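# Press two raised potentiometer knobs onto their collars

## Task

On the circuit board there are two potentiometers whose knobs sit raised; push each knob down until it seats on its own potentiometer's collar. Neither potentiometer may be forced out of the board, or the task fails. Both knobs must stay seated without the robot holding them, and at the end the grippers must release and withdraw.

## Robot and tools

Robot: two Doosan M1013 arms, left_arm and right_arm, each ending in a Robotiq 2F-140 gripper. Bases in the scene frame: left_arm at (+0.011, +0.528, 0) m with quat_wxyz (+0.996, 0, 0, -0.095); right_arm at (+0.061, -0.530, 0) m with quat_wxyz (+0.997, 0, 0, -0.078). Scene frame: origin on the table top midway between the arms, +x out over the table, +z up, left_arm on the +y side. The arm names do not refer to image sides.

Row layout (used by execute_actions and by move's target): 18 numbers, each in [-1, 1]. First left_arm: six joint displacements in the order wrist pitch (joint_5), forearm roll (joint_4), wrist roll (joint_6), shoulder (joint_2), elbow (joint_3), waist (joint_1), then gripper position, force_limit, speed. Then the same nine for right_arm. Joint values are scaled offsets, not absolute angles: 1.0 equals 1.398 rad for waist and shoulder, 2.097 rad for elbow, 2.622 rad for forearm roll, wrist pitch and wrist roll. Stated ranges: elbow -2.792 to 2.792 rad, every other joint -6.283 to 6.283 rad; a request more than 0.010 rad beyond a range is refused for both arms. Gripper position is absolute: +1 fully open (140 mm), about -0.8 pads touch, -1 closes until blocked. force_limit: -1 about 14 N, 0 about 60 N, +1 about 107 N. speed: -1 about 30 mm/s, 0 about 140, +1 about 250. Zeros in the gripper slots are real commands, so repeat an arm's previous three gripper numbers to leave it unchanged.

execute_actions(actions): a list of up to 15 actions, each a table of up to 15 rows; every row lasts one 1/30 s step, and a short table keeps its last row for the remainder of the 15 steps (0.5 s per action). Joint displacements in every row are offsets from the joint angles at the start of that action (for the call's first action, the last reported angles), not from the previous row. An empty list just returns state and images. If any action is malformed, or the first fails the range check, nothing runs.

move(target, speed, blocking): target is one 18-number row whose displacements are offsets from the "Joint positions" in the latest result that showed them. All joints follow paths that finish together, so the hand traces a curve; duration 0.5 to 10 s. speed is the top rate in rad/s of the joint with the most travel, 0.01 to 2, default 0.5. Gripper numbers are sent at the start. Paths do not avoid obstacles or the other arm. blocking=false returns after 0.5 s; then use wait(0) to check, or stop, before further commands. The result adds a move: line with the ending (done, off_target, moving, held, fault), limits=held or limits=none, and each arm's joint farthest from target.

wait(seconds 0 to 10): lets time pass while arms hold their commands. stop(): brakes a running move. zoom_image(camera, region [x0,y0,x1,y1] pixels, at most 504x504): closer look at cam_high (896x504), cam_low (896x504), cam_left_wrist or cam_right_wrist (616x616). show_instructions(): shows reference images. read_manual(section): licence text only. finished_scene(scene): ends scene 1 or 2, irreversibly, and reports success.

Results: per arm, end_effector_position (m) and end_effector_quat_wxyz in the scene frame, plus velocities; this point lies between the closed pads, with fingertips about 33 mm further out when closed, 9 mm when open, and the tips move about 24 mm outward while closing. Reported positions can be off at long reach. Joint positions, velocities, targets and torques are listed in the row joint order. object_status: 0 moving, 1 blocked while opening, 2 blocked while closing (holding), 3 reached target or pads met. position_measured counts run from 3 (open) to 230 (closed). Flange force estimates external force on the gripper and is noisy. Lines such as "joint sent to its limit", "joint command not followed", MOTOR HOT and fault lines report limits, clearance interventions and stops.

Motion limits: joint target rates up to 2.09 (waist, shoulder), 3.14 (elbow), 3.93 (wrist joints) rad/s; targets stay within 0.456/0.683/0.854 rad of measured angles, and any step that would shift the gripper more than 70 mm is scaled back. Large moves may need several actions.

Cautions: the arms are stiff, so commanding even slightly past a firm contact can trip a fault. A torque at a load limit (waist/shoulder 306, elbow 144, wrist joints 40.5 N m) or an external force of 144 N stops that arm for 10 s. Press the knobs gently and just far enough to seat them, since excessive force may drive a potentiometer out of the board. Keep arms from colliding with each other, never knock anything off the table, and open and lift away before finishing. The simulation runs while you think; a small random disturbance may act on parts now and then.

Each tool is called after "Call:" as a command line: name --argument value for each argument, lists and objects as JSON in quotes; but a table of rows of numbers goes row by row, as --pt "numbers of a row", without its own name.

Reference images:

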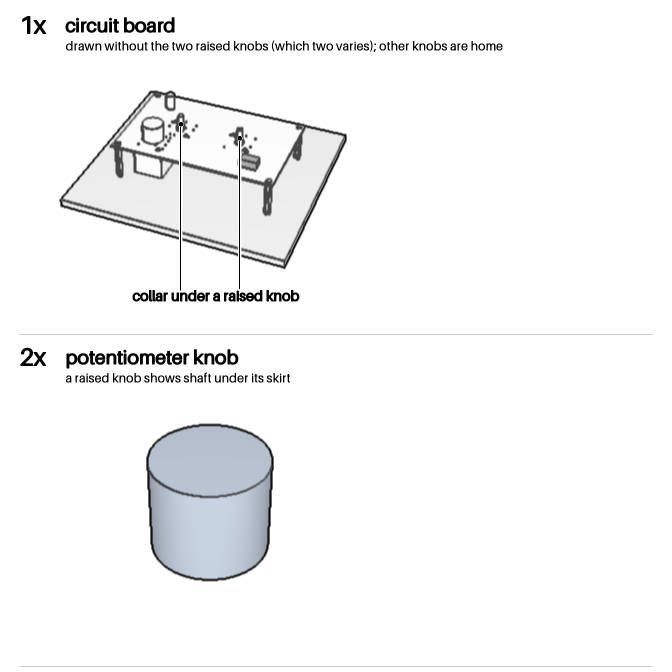

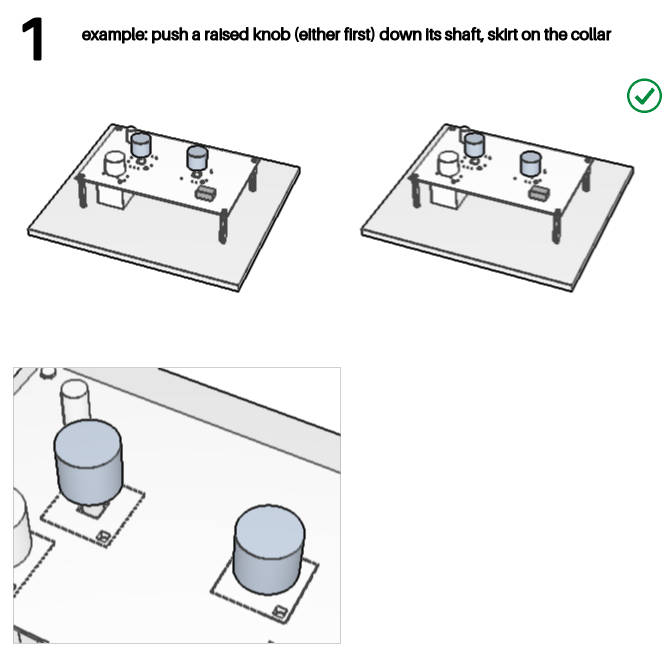

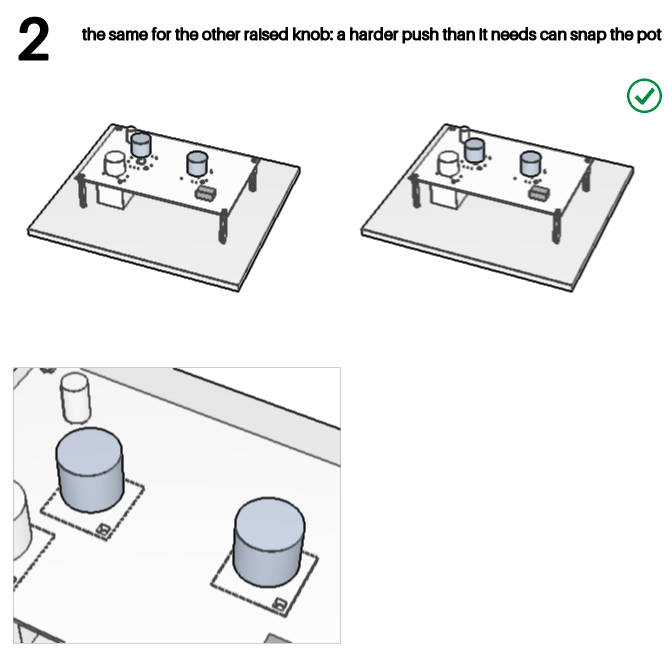

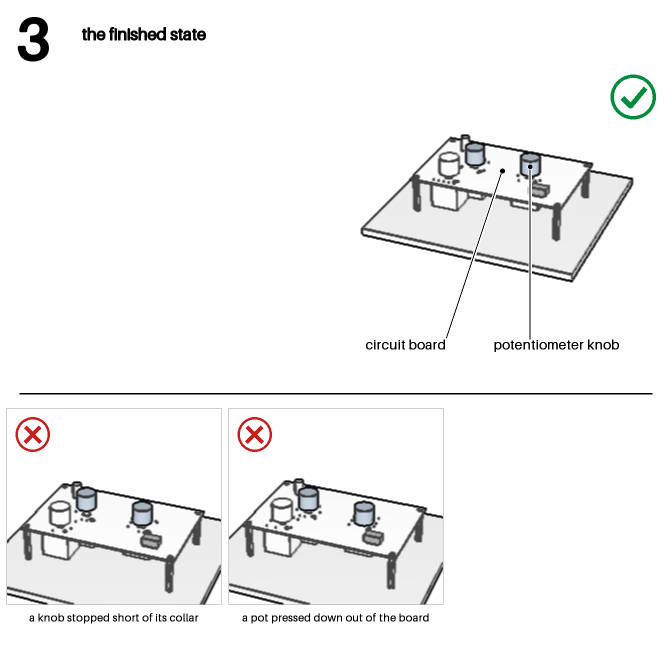

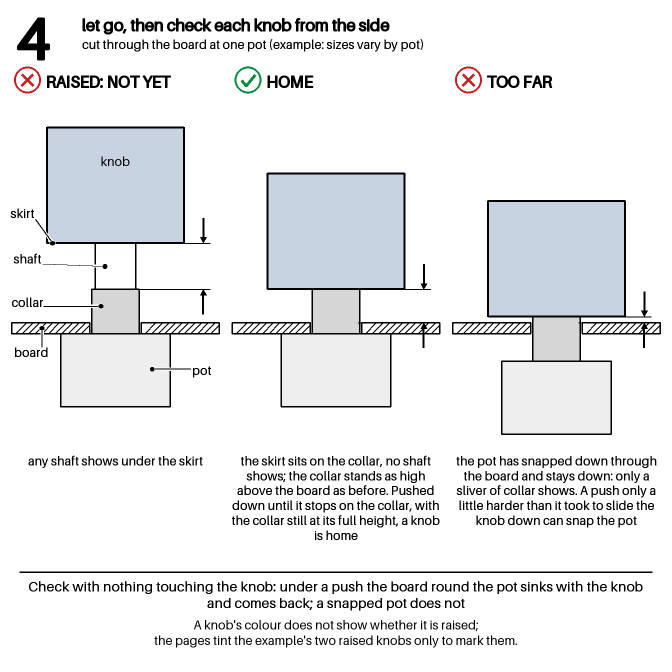

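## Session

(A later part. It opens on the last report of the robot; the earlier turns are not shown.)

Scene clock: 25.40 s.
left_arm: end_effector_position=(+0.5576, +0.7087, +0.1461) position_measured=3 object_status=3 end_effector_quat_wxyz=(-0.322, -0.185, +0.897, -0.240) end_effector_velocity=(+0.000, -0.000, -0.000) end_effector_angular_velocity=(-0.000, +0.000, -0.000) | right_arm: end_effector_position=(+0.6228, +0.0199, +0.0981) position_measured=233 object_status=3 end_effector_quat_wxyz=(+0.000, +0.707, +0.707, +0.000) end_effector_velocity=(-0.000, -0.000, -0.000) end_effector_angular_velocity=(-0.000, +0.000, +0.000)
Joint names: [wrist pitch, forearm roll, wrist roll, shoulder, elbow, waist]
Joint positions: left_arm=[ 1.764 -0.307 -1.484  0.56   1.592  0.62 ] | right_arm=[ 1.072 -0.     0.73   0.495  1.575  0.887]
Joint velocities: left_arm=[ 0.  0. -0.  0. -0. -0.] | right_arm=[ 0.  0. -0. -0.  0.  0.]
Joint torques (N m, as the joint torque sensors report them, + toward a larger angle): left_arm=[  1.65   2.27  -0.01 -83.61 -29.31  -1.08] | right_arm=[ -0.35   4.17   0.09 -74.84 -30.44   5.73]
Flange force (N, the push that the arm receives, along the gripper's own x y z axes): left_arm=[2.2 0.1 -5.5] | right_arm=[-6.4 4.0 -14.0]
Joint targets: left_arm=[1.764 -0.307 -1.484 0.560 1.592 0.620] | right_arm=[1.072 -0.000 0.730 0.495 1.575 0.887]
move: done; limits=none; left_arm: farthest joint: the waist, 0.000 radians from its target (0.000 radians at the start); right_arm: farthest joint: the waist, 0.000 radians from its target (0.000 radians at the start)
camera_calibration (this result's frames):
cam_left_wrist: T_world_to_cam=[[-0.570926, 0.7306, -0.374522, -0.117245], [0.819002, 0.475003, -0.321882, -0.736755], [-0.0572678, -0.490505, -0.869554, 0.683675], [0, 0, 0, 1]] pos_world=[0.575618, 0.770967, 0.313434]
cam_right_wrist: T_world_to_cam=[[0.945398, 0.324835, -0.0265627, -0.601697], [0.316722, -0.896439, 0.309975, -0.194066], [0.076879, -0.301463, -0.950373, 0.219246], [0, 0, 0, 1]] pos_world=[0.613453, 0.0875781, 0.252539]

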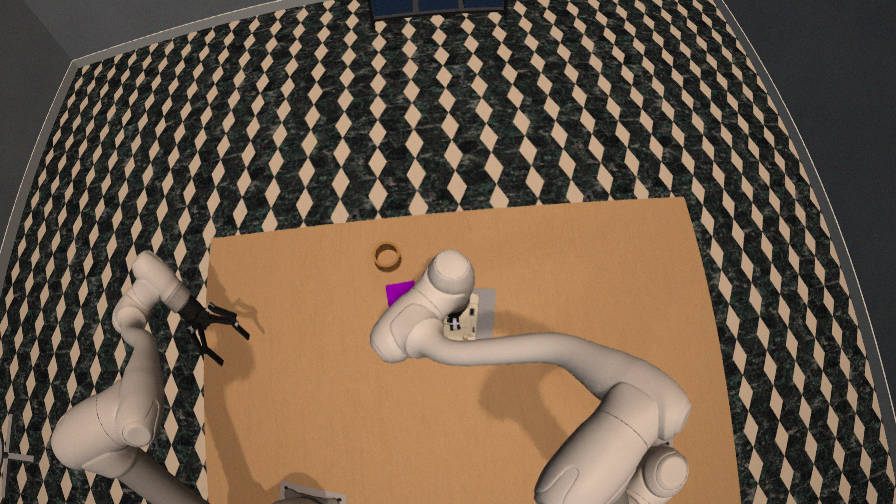

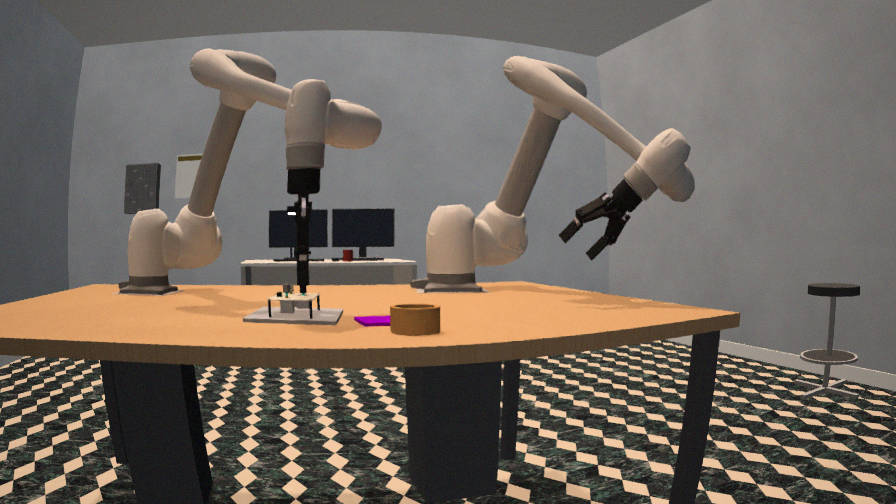

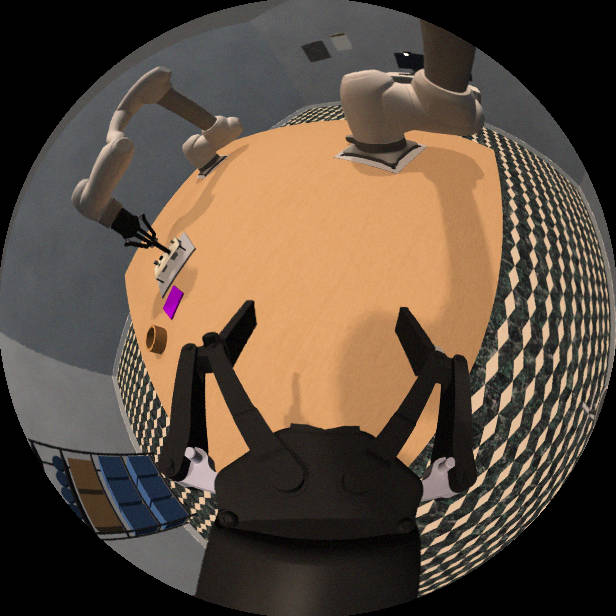

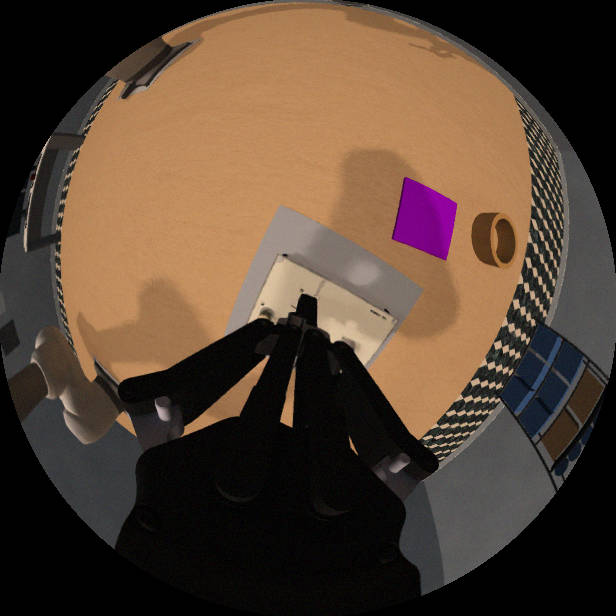

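Call:
move --target '[0,0,0,0,0,0,1,0,0, -0.0006015,0,0,0.0005415,0.000391,0,-1,0,1]' --speed 0.01

Call:
move --target '[0,0,0,0,0,0,1,0,0, -0.0006015,0,0,0.0005415,0.000391,0,-1,0,1]' --speed 0.01

Call:
zoom_image --camera "cam_low" --region '[280, 270, 320, 305]'

Scene clock: 27.03 s.
left_arm: end_effector_position=(+0.5576, +0.7087, +0.1461) position_measured=3 object_status=3 end_effector_quat_wxyz=(-0.322, -0.185, +0.897, -0.240) end_effector_velocity=(+0.000, -0.000, -0.000) end_effector_angular_velocity=(+0.000, -0.001, -0.000) | right_arm: end_effector_position=(+0.6228, +0.0199, +0.0971) position_measured=233 object_status=3 end_effector_quat_wxyz=(+0.000, +0.707, +0.707, +0.000) end_effector_velocity=(+0.000, +0.000, -0.000) end_effector_angular_velocity=(+0.001, +0.000, -0.001)
Joint names: [wrist pitch, forearm roll, wrist roll, shoulder, elbow, waist]
Joint positions: left_arm=[ 1.764 -0.307 -1.484  0.56   1.592  0.62 ] | right_arm=[ 1.07  -0.     0.73   0.496  1.575  0.887]
Joint velocities: left_arm=[-0.001  0.     0.    -0.     0.    -0.   ] | right_arm=[-0.     0.001 -0.     0.    -0.    -0.   ]
Joint torques (N m, as the joint torque sensors report them, + toward a larger angle): left_arm=[  1.71   2.28  -0.01 -85.27 -29.2   -0.9 ] | right_arm=[ -0.76   3.96  -0.16 -74.7  -29.63   3.63]
Flange force (N, the push that the arm receives, along the gripper's own x y z axes): left_arm=[-0.4 0.2 -6.1] | right_arm=[-2.8 3.5 -15.3]
Joint targets: left_arm=[1.764 -0.307 -1.484 0.560 1.592 0.620] | right_arm=[1.070 -0.000 0.730 0.496 1.575 0.887]
move: done; limits=none; left_arm: farthest joint: the waist, 0.000 radians from its target (0.000 radians at the start); right_arm: farthest joint: the waist, 0.000 radians from its target (0.000 radians at the start)
camera_calibration (this result's frames):
cam_left_wrist: T_world_to_cam=[[-0.570926, 0.7306, -0.374522, -0.117245], [0.819002, 0.475003, -0.321882, -0.736755], [-0.0572678, -0.490505, -0.869554, 0.683675], [0, 0, 0, 1]] pos_world=[0.575618, 0.770967, 0.313434]
cam_right_wrist: T_world_to_cam=[[0.945398, 0.324835, -0.0265624, -0.601715], [0.316722, -0.896439, 0.309975, -0.193764], [0.0768793, -0.301463, -0.950373, 0.218308], [0, 0, 0, 1]] pos_world=[0.613446, 0.087572, 0.251553]

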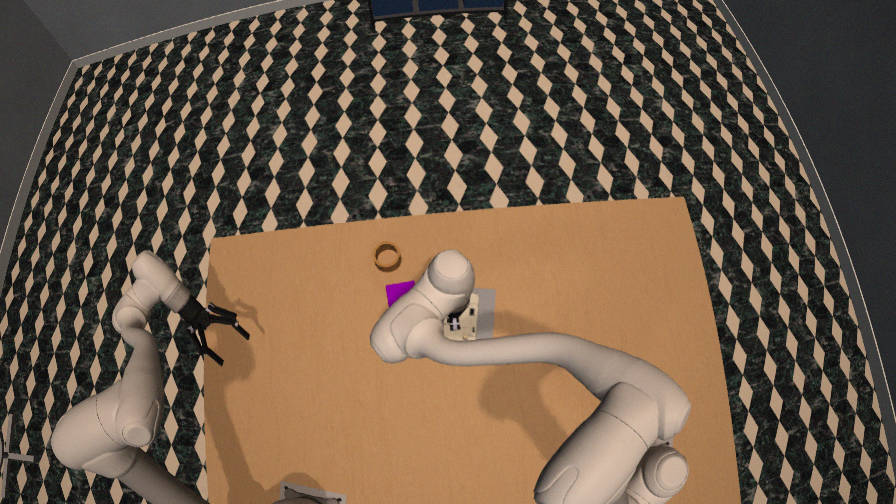

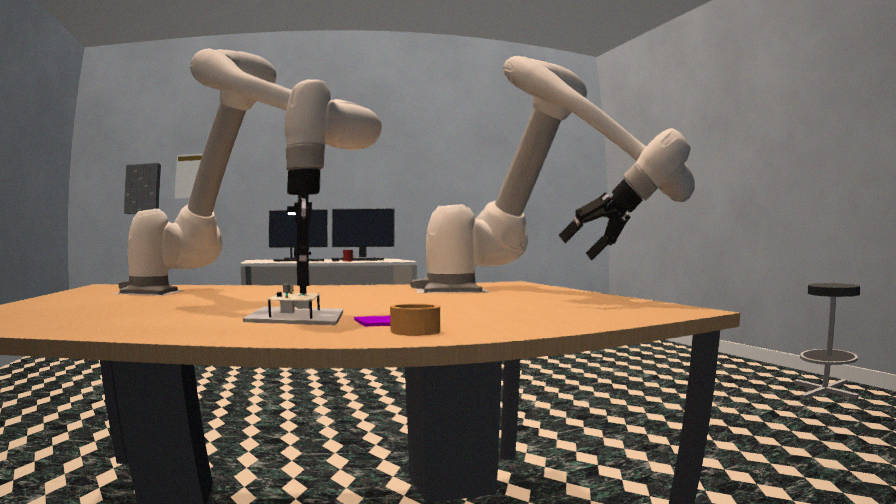

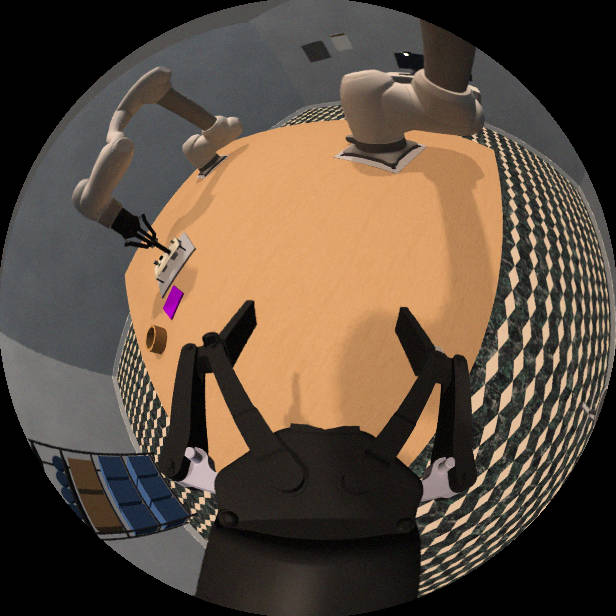

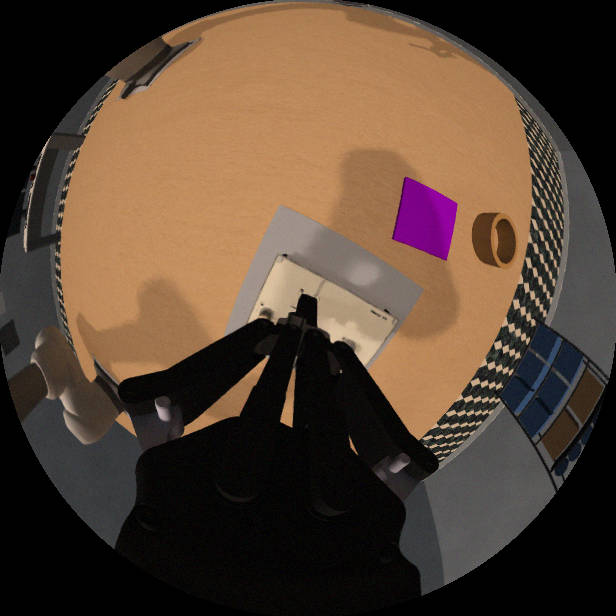

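Scene clock: 27.73 s.
left_arm: end_effector_position=(+0.5576, +0.7087, +0.1461) position_measured=3 object_status=3 end_effector_quat_wxyz=(-0.322, -0.185, +0.897, -0.240) end_effector_velocity=(-0.002, -0.001, -0.000) end_effector_angular_velocity=(-0.001, +0.003, +0.000) | right_arm: end_effector_position=(+0.6228, +0.0199, +0.0961) position_measured=233 object_status=3 end_effector_quat_wxyz=(+0.000, +0.707, +0.707, +0.000) end_effector_velocity=(-0.000, -0.000, -0.000) end_effector_angular_velocity=(+0.000, +0.001, +0.001)
Joint names: [wrist pitch, forearm roll, wrist roll, shoulder, elbow, waist]
Joint positions: left_arm=[ 1.764 -0.307 -1.484  0.56   1.592  0.62 ] | right_arm=[ 1.068 -0.     0.73   0.497  1.576  0.887]
Joint velocities: left_arm=[ 0.    -0.    -0.    -0.     0.003  0.   ] | right_arm=[ 0.     0.    -0.001  0.     0.    -0.   ]
Joint torques (N m, as the joint torque sensors report them, + toward a larger angle): left_arm=[  1.73   2.43  -0.14 -84.25 -29.86   0.64] | right_arm=[ -0.83   3.97   0.23 -73.76 -31.15   1.81]
Flange force (N, the push that the arm receives, along the gripper's own x y z axes): left_arm=[1.7 -1.6 -3.6] | right_arm=[-4.9 -1.3 -15.0]
Joint targets: left_arm=[1.764 -0.307 -1.484 0.560 1.592 0.620] | right_arm=[1.068 -0.000 0.730 0.497 1.576 0.887]
move: done; limits=none; left_arm: farthest joint: the waist, 0.000 radians from its target (0.000 radians at the start); right_arm: farthest joint: the waist, 0.000 radians from its target (0.000 radians at the start)
camera_calibration (this result's frames):
cam_left_wrist: T_world_to_cam=[[-0.570926, 0.7306, -0.374522, -0.117245], [0.819002, 0.475003, -0.321882, -0.736755], [-0.0572679, -0.490505, -0.869554, 0.683675], [0, 0, 0, 1]] pos_world=[0.575618, 0.770967, 0.313434]
cam_right_wrist: T_world_to_cam=[[0.945398, 0.324835, -0.0265622, -0.601732], [0.316722, -0.896439, 0.309975, -0.193462], [0.0768792, -0.301463, -0.950374, 0.21737], [0, 0, 0, 1]] pos_world=[0.613438, 0.087565, 0.250568]

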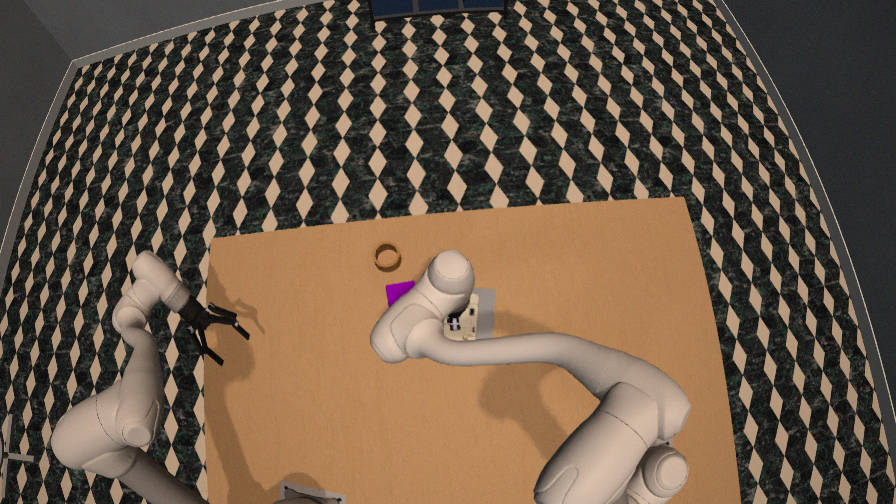

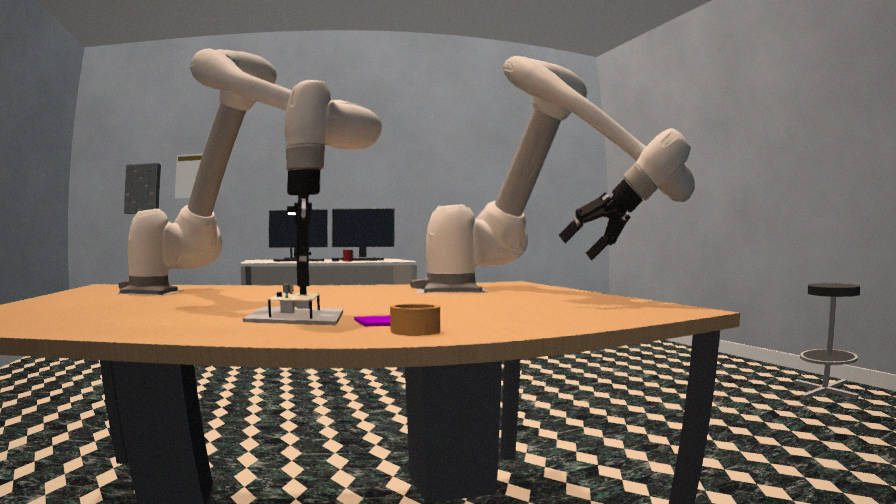

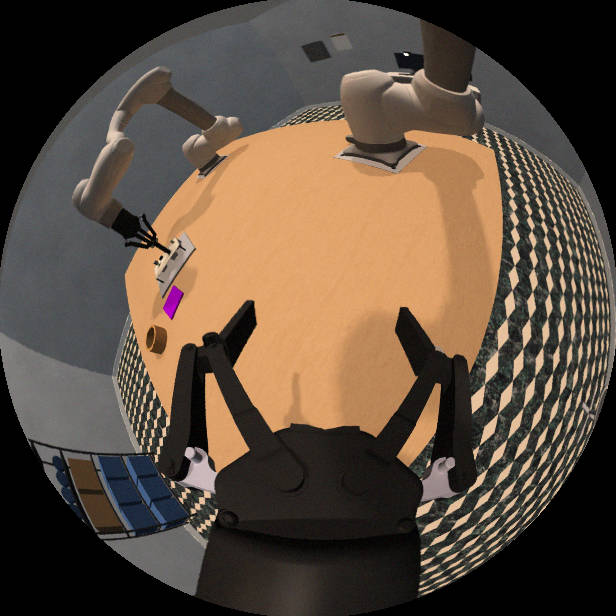

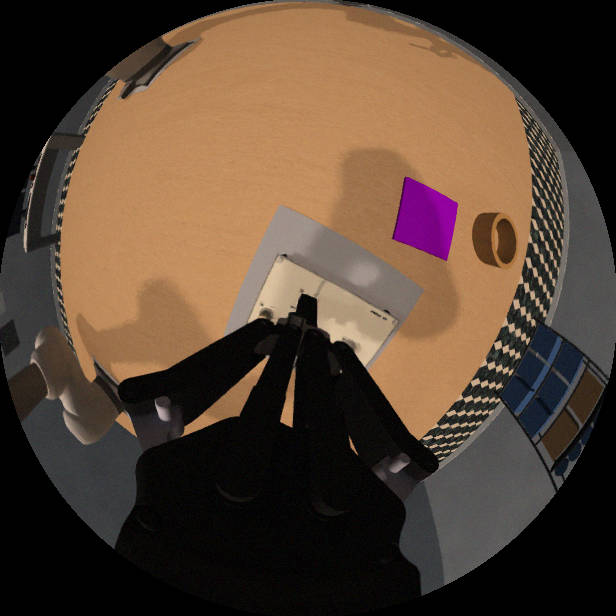

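Region (280, 270, 320, 305) of cam_low's 896x504 image, scaled by 12.600, with more detail than that image has; it fills the top 441 rows of this view, and the rest is white.

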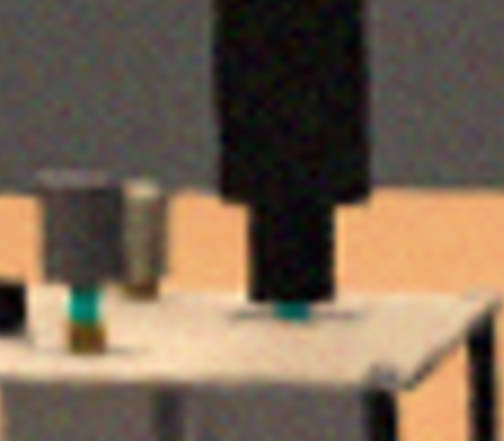

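Call:
zoom_image --camera "cam_low" --region '[282, 280, 312, 300]'

Call:
zoom_image --camera "cam_left_wrist" --region '[150, 235, 180, 265]'

Region (282, 280, 312, 300) of cam_low's 896x504 image, scaled by 16.800, with more detail than that image has.

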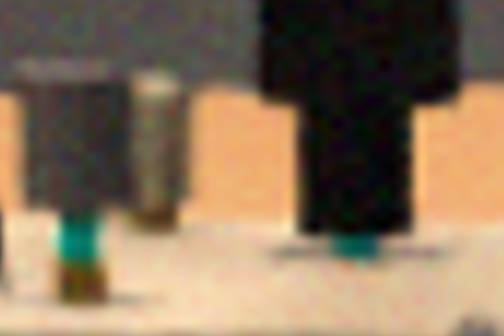

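Region (150, 235, 180, 265) of cam_left_wrist's 616x616 image, scaled by 16.800, with more detail than that image has.

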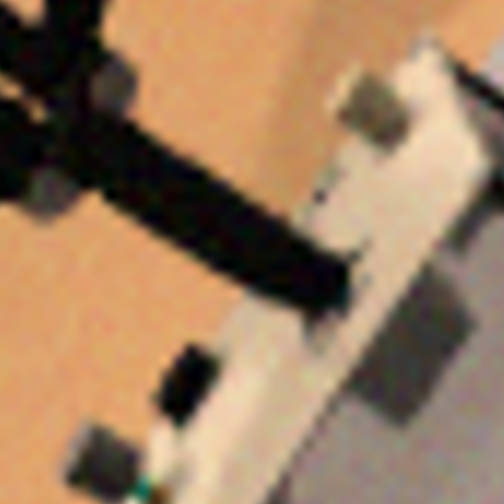

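Call:
move --target '[0,0,0,0,0,0,1,0,0, -0.0006015,0,0,0.0005415,0.000391,0,-1,0,1]' --speed 0.01

Call:
zoom_image --camera "cam_low" --region '[282, 280, 312, 300]'

Scene clock: 30.27 s.
left_arm: end_effector_position=(+0.5576, +0.7087, +0.1461) position_measured=3 object_status=3 end_effector_quat_wxyz=(-0.322, -0.185, +0.897, -0.240) end_effector_velocity=(-0.000, -0.001, -0.001) end_effector_angular_velocity=(-0.000, +0.001, -0.000) | right_arm: end_effector_position=(+0.6228, +0.0199, +0.0951) position_measured=233 object_status=3 end_effector_quat_wxyz=(+0.000, +0.707, +0.707, +0.000) end_effector_velocity=(-0.000, +0.000, -0.000) end_effector_angular_velocity=(+0.001, +0.000, -0.000)
Joint names: [wrist pitch, forearm roll, wrist roll, shoulder, elbow, waist]
Joint positions: left_arm=[ 1.764 -0.307 -1.484  0.56   1.592  0.62 ] | right_arm=[ 1.067 -0.     0.73   0.497  1.577  0.887]
Joint velocities: left_arm=[-0.001 -0.    -0.     0.     0.002 -0.001] | right_arm=[-0.001  0.001 -0.     0.     0.001 -0.   ]
Joint torques (N m, as the joint torque sensors report them, + toward a larger angle): left_arm=[  1.82   2.36   0.06 -83.96 -29.46  -0.15] | right_arm=[ -0.36   3.95  -0.12 -76.85 -28.6    4.91]
Flange force (N, the push that the arm receives, along the gripper's own x y z axes): left_arm=[1.5 -1.2 -4.7] | right_arm=[-0.7 8.0 -13.8]
Joint targets: left_arm=[1.764 -0.307 -1.484 0.560 1.592 0.620] | right_arm=[1.067 -0.000 0.730 0.497 1.577 0.887]
move: done; limits=none; left_arm: farthest joint: the waist, 0.000 radians from its target (0.000 radians at the start); right_arm: farthest joint: the waist, 0.000 radians from its target (0.000 radians at the start)
camera_calibration (this result's frames):
cam_left_wrist: T_world_to_cam=[[-0.570926, 0.7306, -0.374522, -0.117245], [0.819002, 0.475003, -0.321882, -0.736755], [-0.0572679, -0.490505, -0.869554, 0.683675], [0, 0, 0, 1]] pos_world=[0.575618, 0.770967, 0.313434]
cam_right_wrist: T_world_to_cam=[[0.945398, 0.324835, -0.0265618, -0.601747], [0.316722, -0.896439, 0.309975, -0.193161], [0.0768797, -0.301462, -0.950374, 0.216432], [0, 0, 0, 1]] pos_world=[0.613429, 0.0875571, 0.249583]

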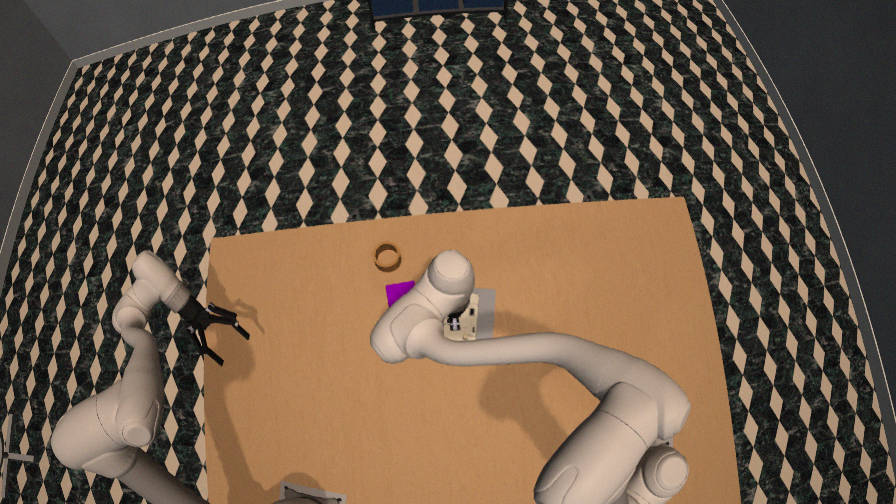

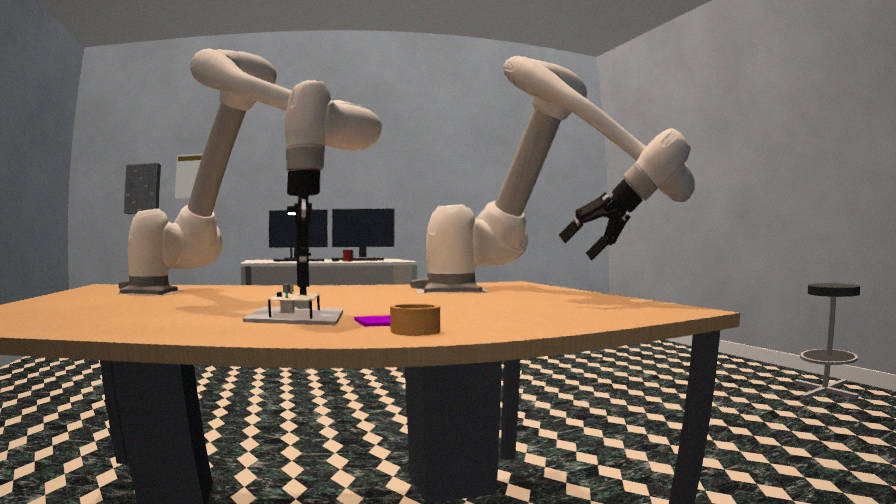

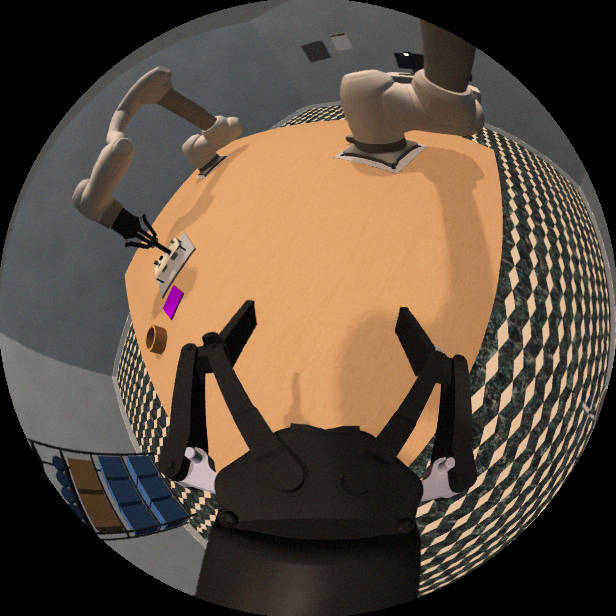

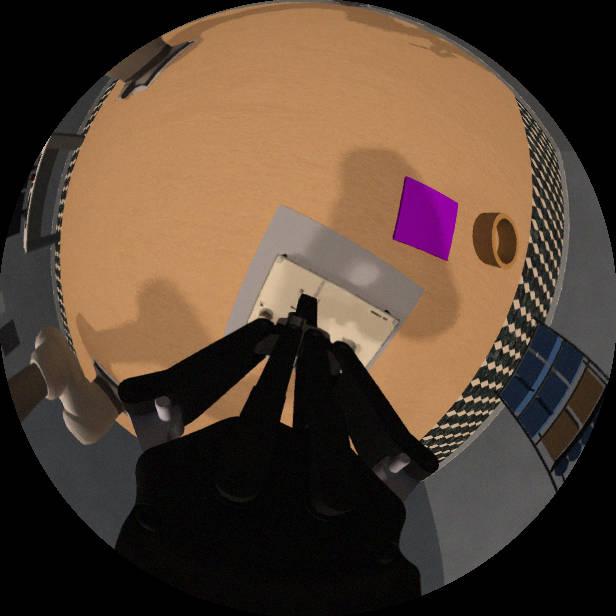

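Region (282, 280, 312, 300) of cam_low's 896x504 image, scaled by 16.800, with more detail than that image has.

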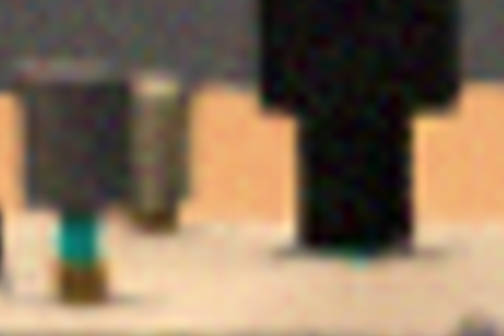

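Call:
move --target '[0,0,0,0,0,0,1,0,0, -0.00012,0,0,0.000108,0.000078,0,-1,0,1]' --speed 0.01

Call:
zoom_image --camera "cam_low" --region '[282, 280, 312, 300]'

Scene clock: 31.43 s.
left_arm: end_effector_position=(+0.5576, +0.7087, +0.1461) position_measured=3 object_status=3 end_effector_quat_wxyz=(-0.322, -0.185, +0.897, -0.240) end_effector_velocity=(-0.000, +0.001, -0.000) end_effector_angular_velocity=(+0.000, +0.000, +0.001) | right_arm: end_effector_position=(+0.6228, +0.0199, +0.0949) position_measured=233 object_status=3 end_effector_quat_wxyz=(+0.000, +0.707, +0.707, +0.000) end_effector_velocity=(+0.000, -0.000, +0.000) end_effector_angular_velocity=(-0.000, -0.001, +0.001)
Joint names: [wrist pitch, forearm roll, wrist roll, shoulder, elbow, waist]
Joint positions: left_arm=[ 1.764 -0.307 -1.484  0.56   1.592  0.62 ] | right_arm=[ 1.067 -0.     0.73   0.497  1.577  0.887]
Joint velocities: left_arm=[ 0.     0.     0.     0.    -0.     0.001] | right_arm=[-0.    -0.001 -0.001  0.    -0.     0.   ]
Joint torques (N m, as the joint torque sensors report them, + toward a larger angle): left_arm=[  1.75   2.43  -0.05 -84.63 -29.86  -0.89] | right_arm=[ -0.55   3.85   0.15 -74.29 -28.77   4.84]
Flange force (N, the push that the arm receives, along the gripper's own x y z axes): left_arm=[1.2 0.3 -4.7] | right_arm=[-3.6 5.4 -16.1]
Joint targets: left_arm=[1.764 -0.307 -1.484 0.560 1.592 0.620] | right_arm=[1.067 -0.000 0.730 0.497 1.577 0.887]
move: done; limits=none; left_arm: farthest joint: the waist, 0.000 radians from its target (0.000 radians at the start); right_arm: farthest joint: the waist, 0.000 radians from its target (0.000 radians at the start)
camera_calibration (this result's frames):
cam_right_wrist: T_world_to_cam=[[0.945398, 0.324835, -0.0265618, -0.60175], [0.316722, -0.896439, 0.309975, -0.193101], [0.0768797, -0.301462, -0.950374, 0.216245], [0, 0, 0, 1]] pos_world=[0.613427, 0.0875554, 0.249386]

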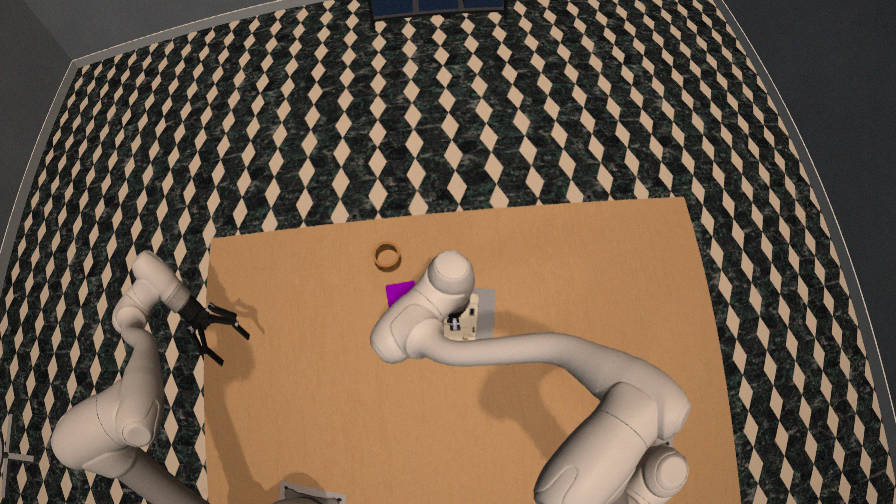

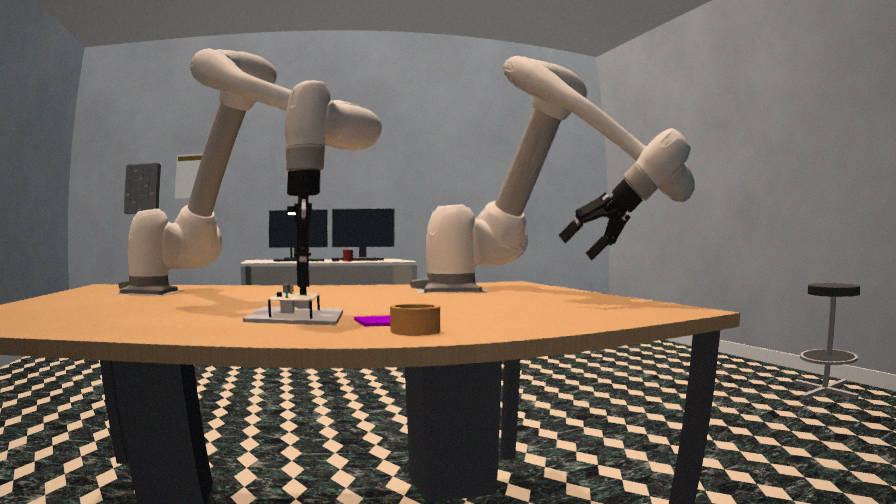

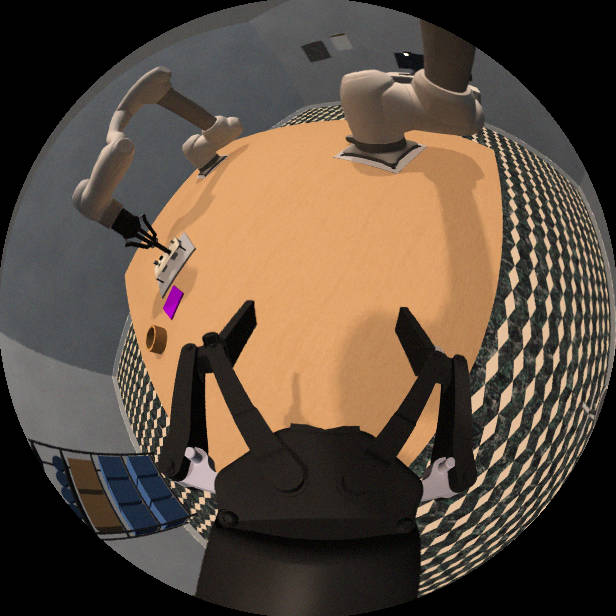

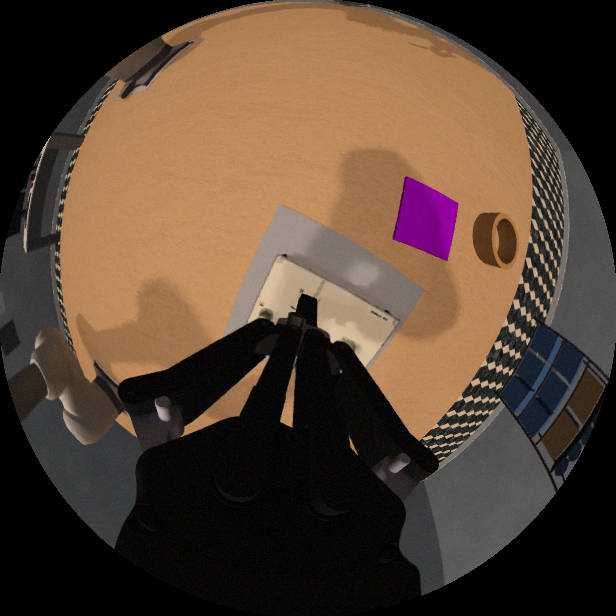

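Region (282, 280, 312, 300) of cam_low's 896x504 image, scaled by 16.800, with more detail than that image has.

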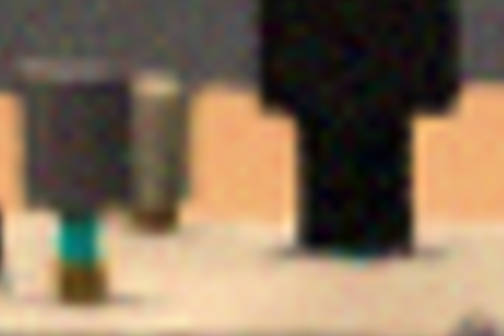

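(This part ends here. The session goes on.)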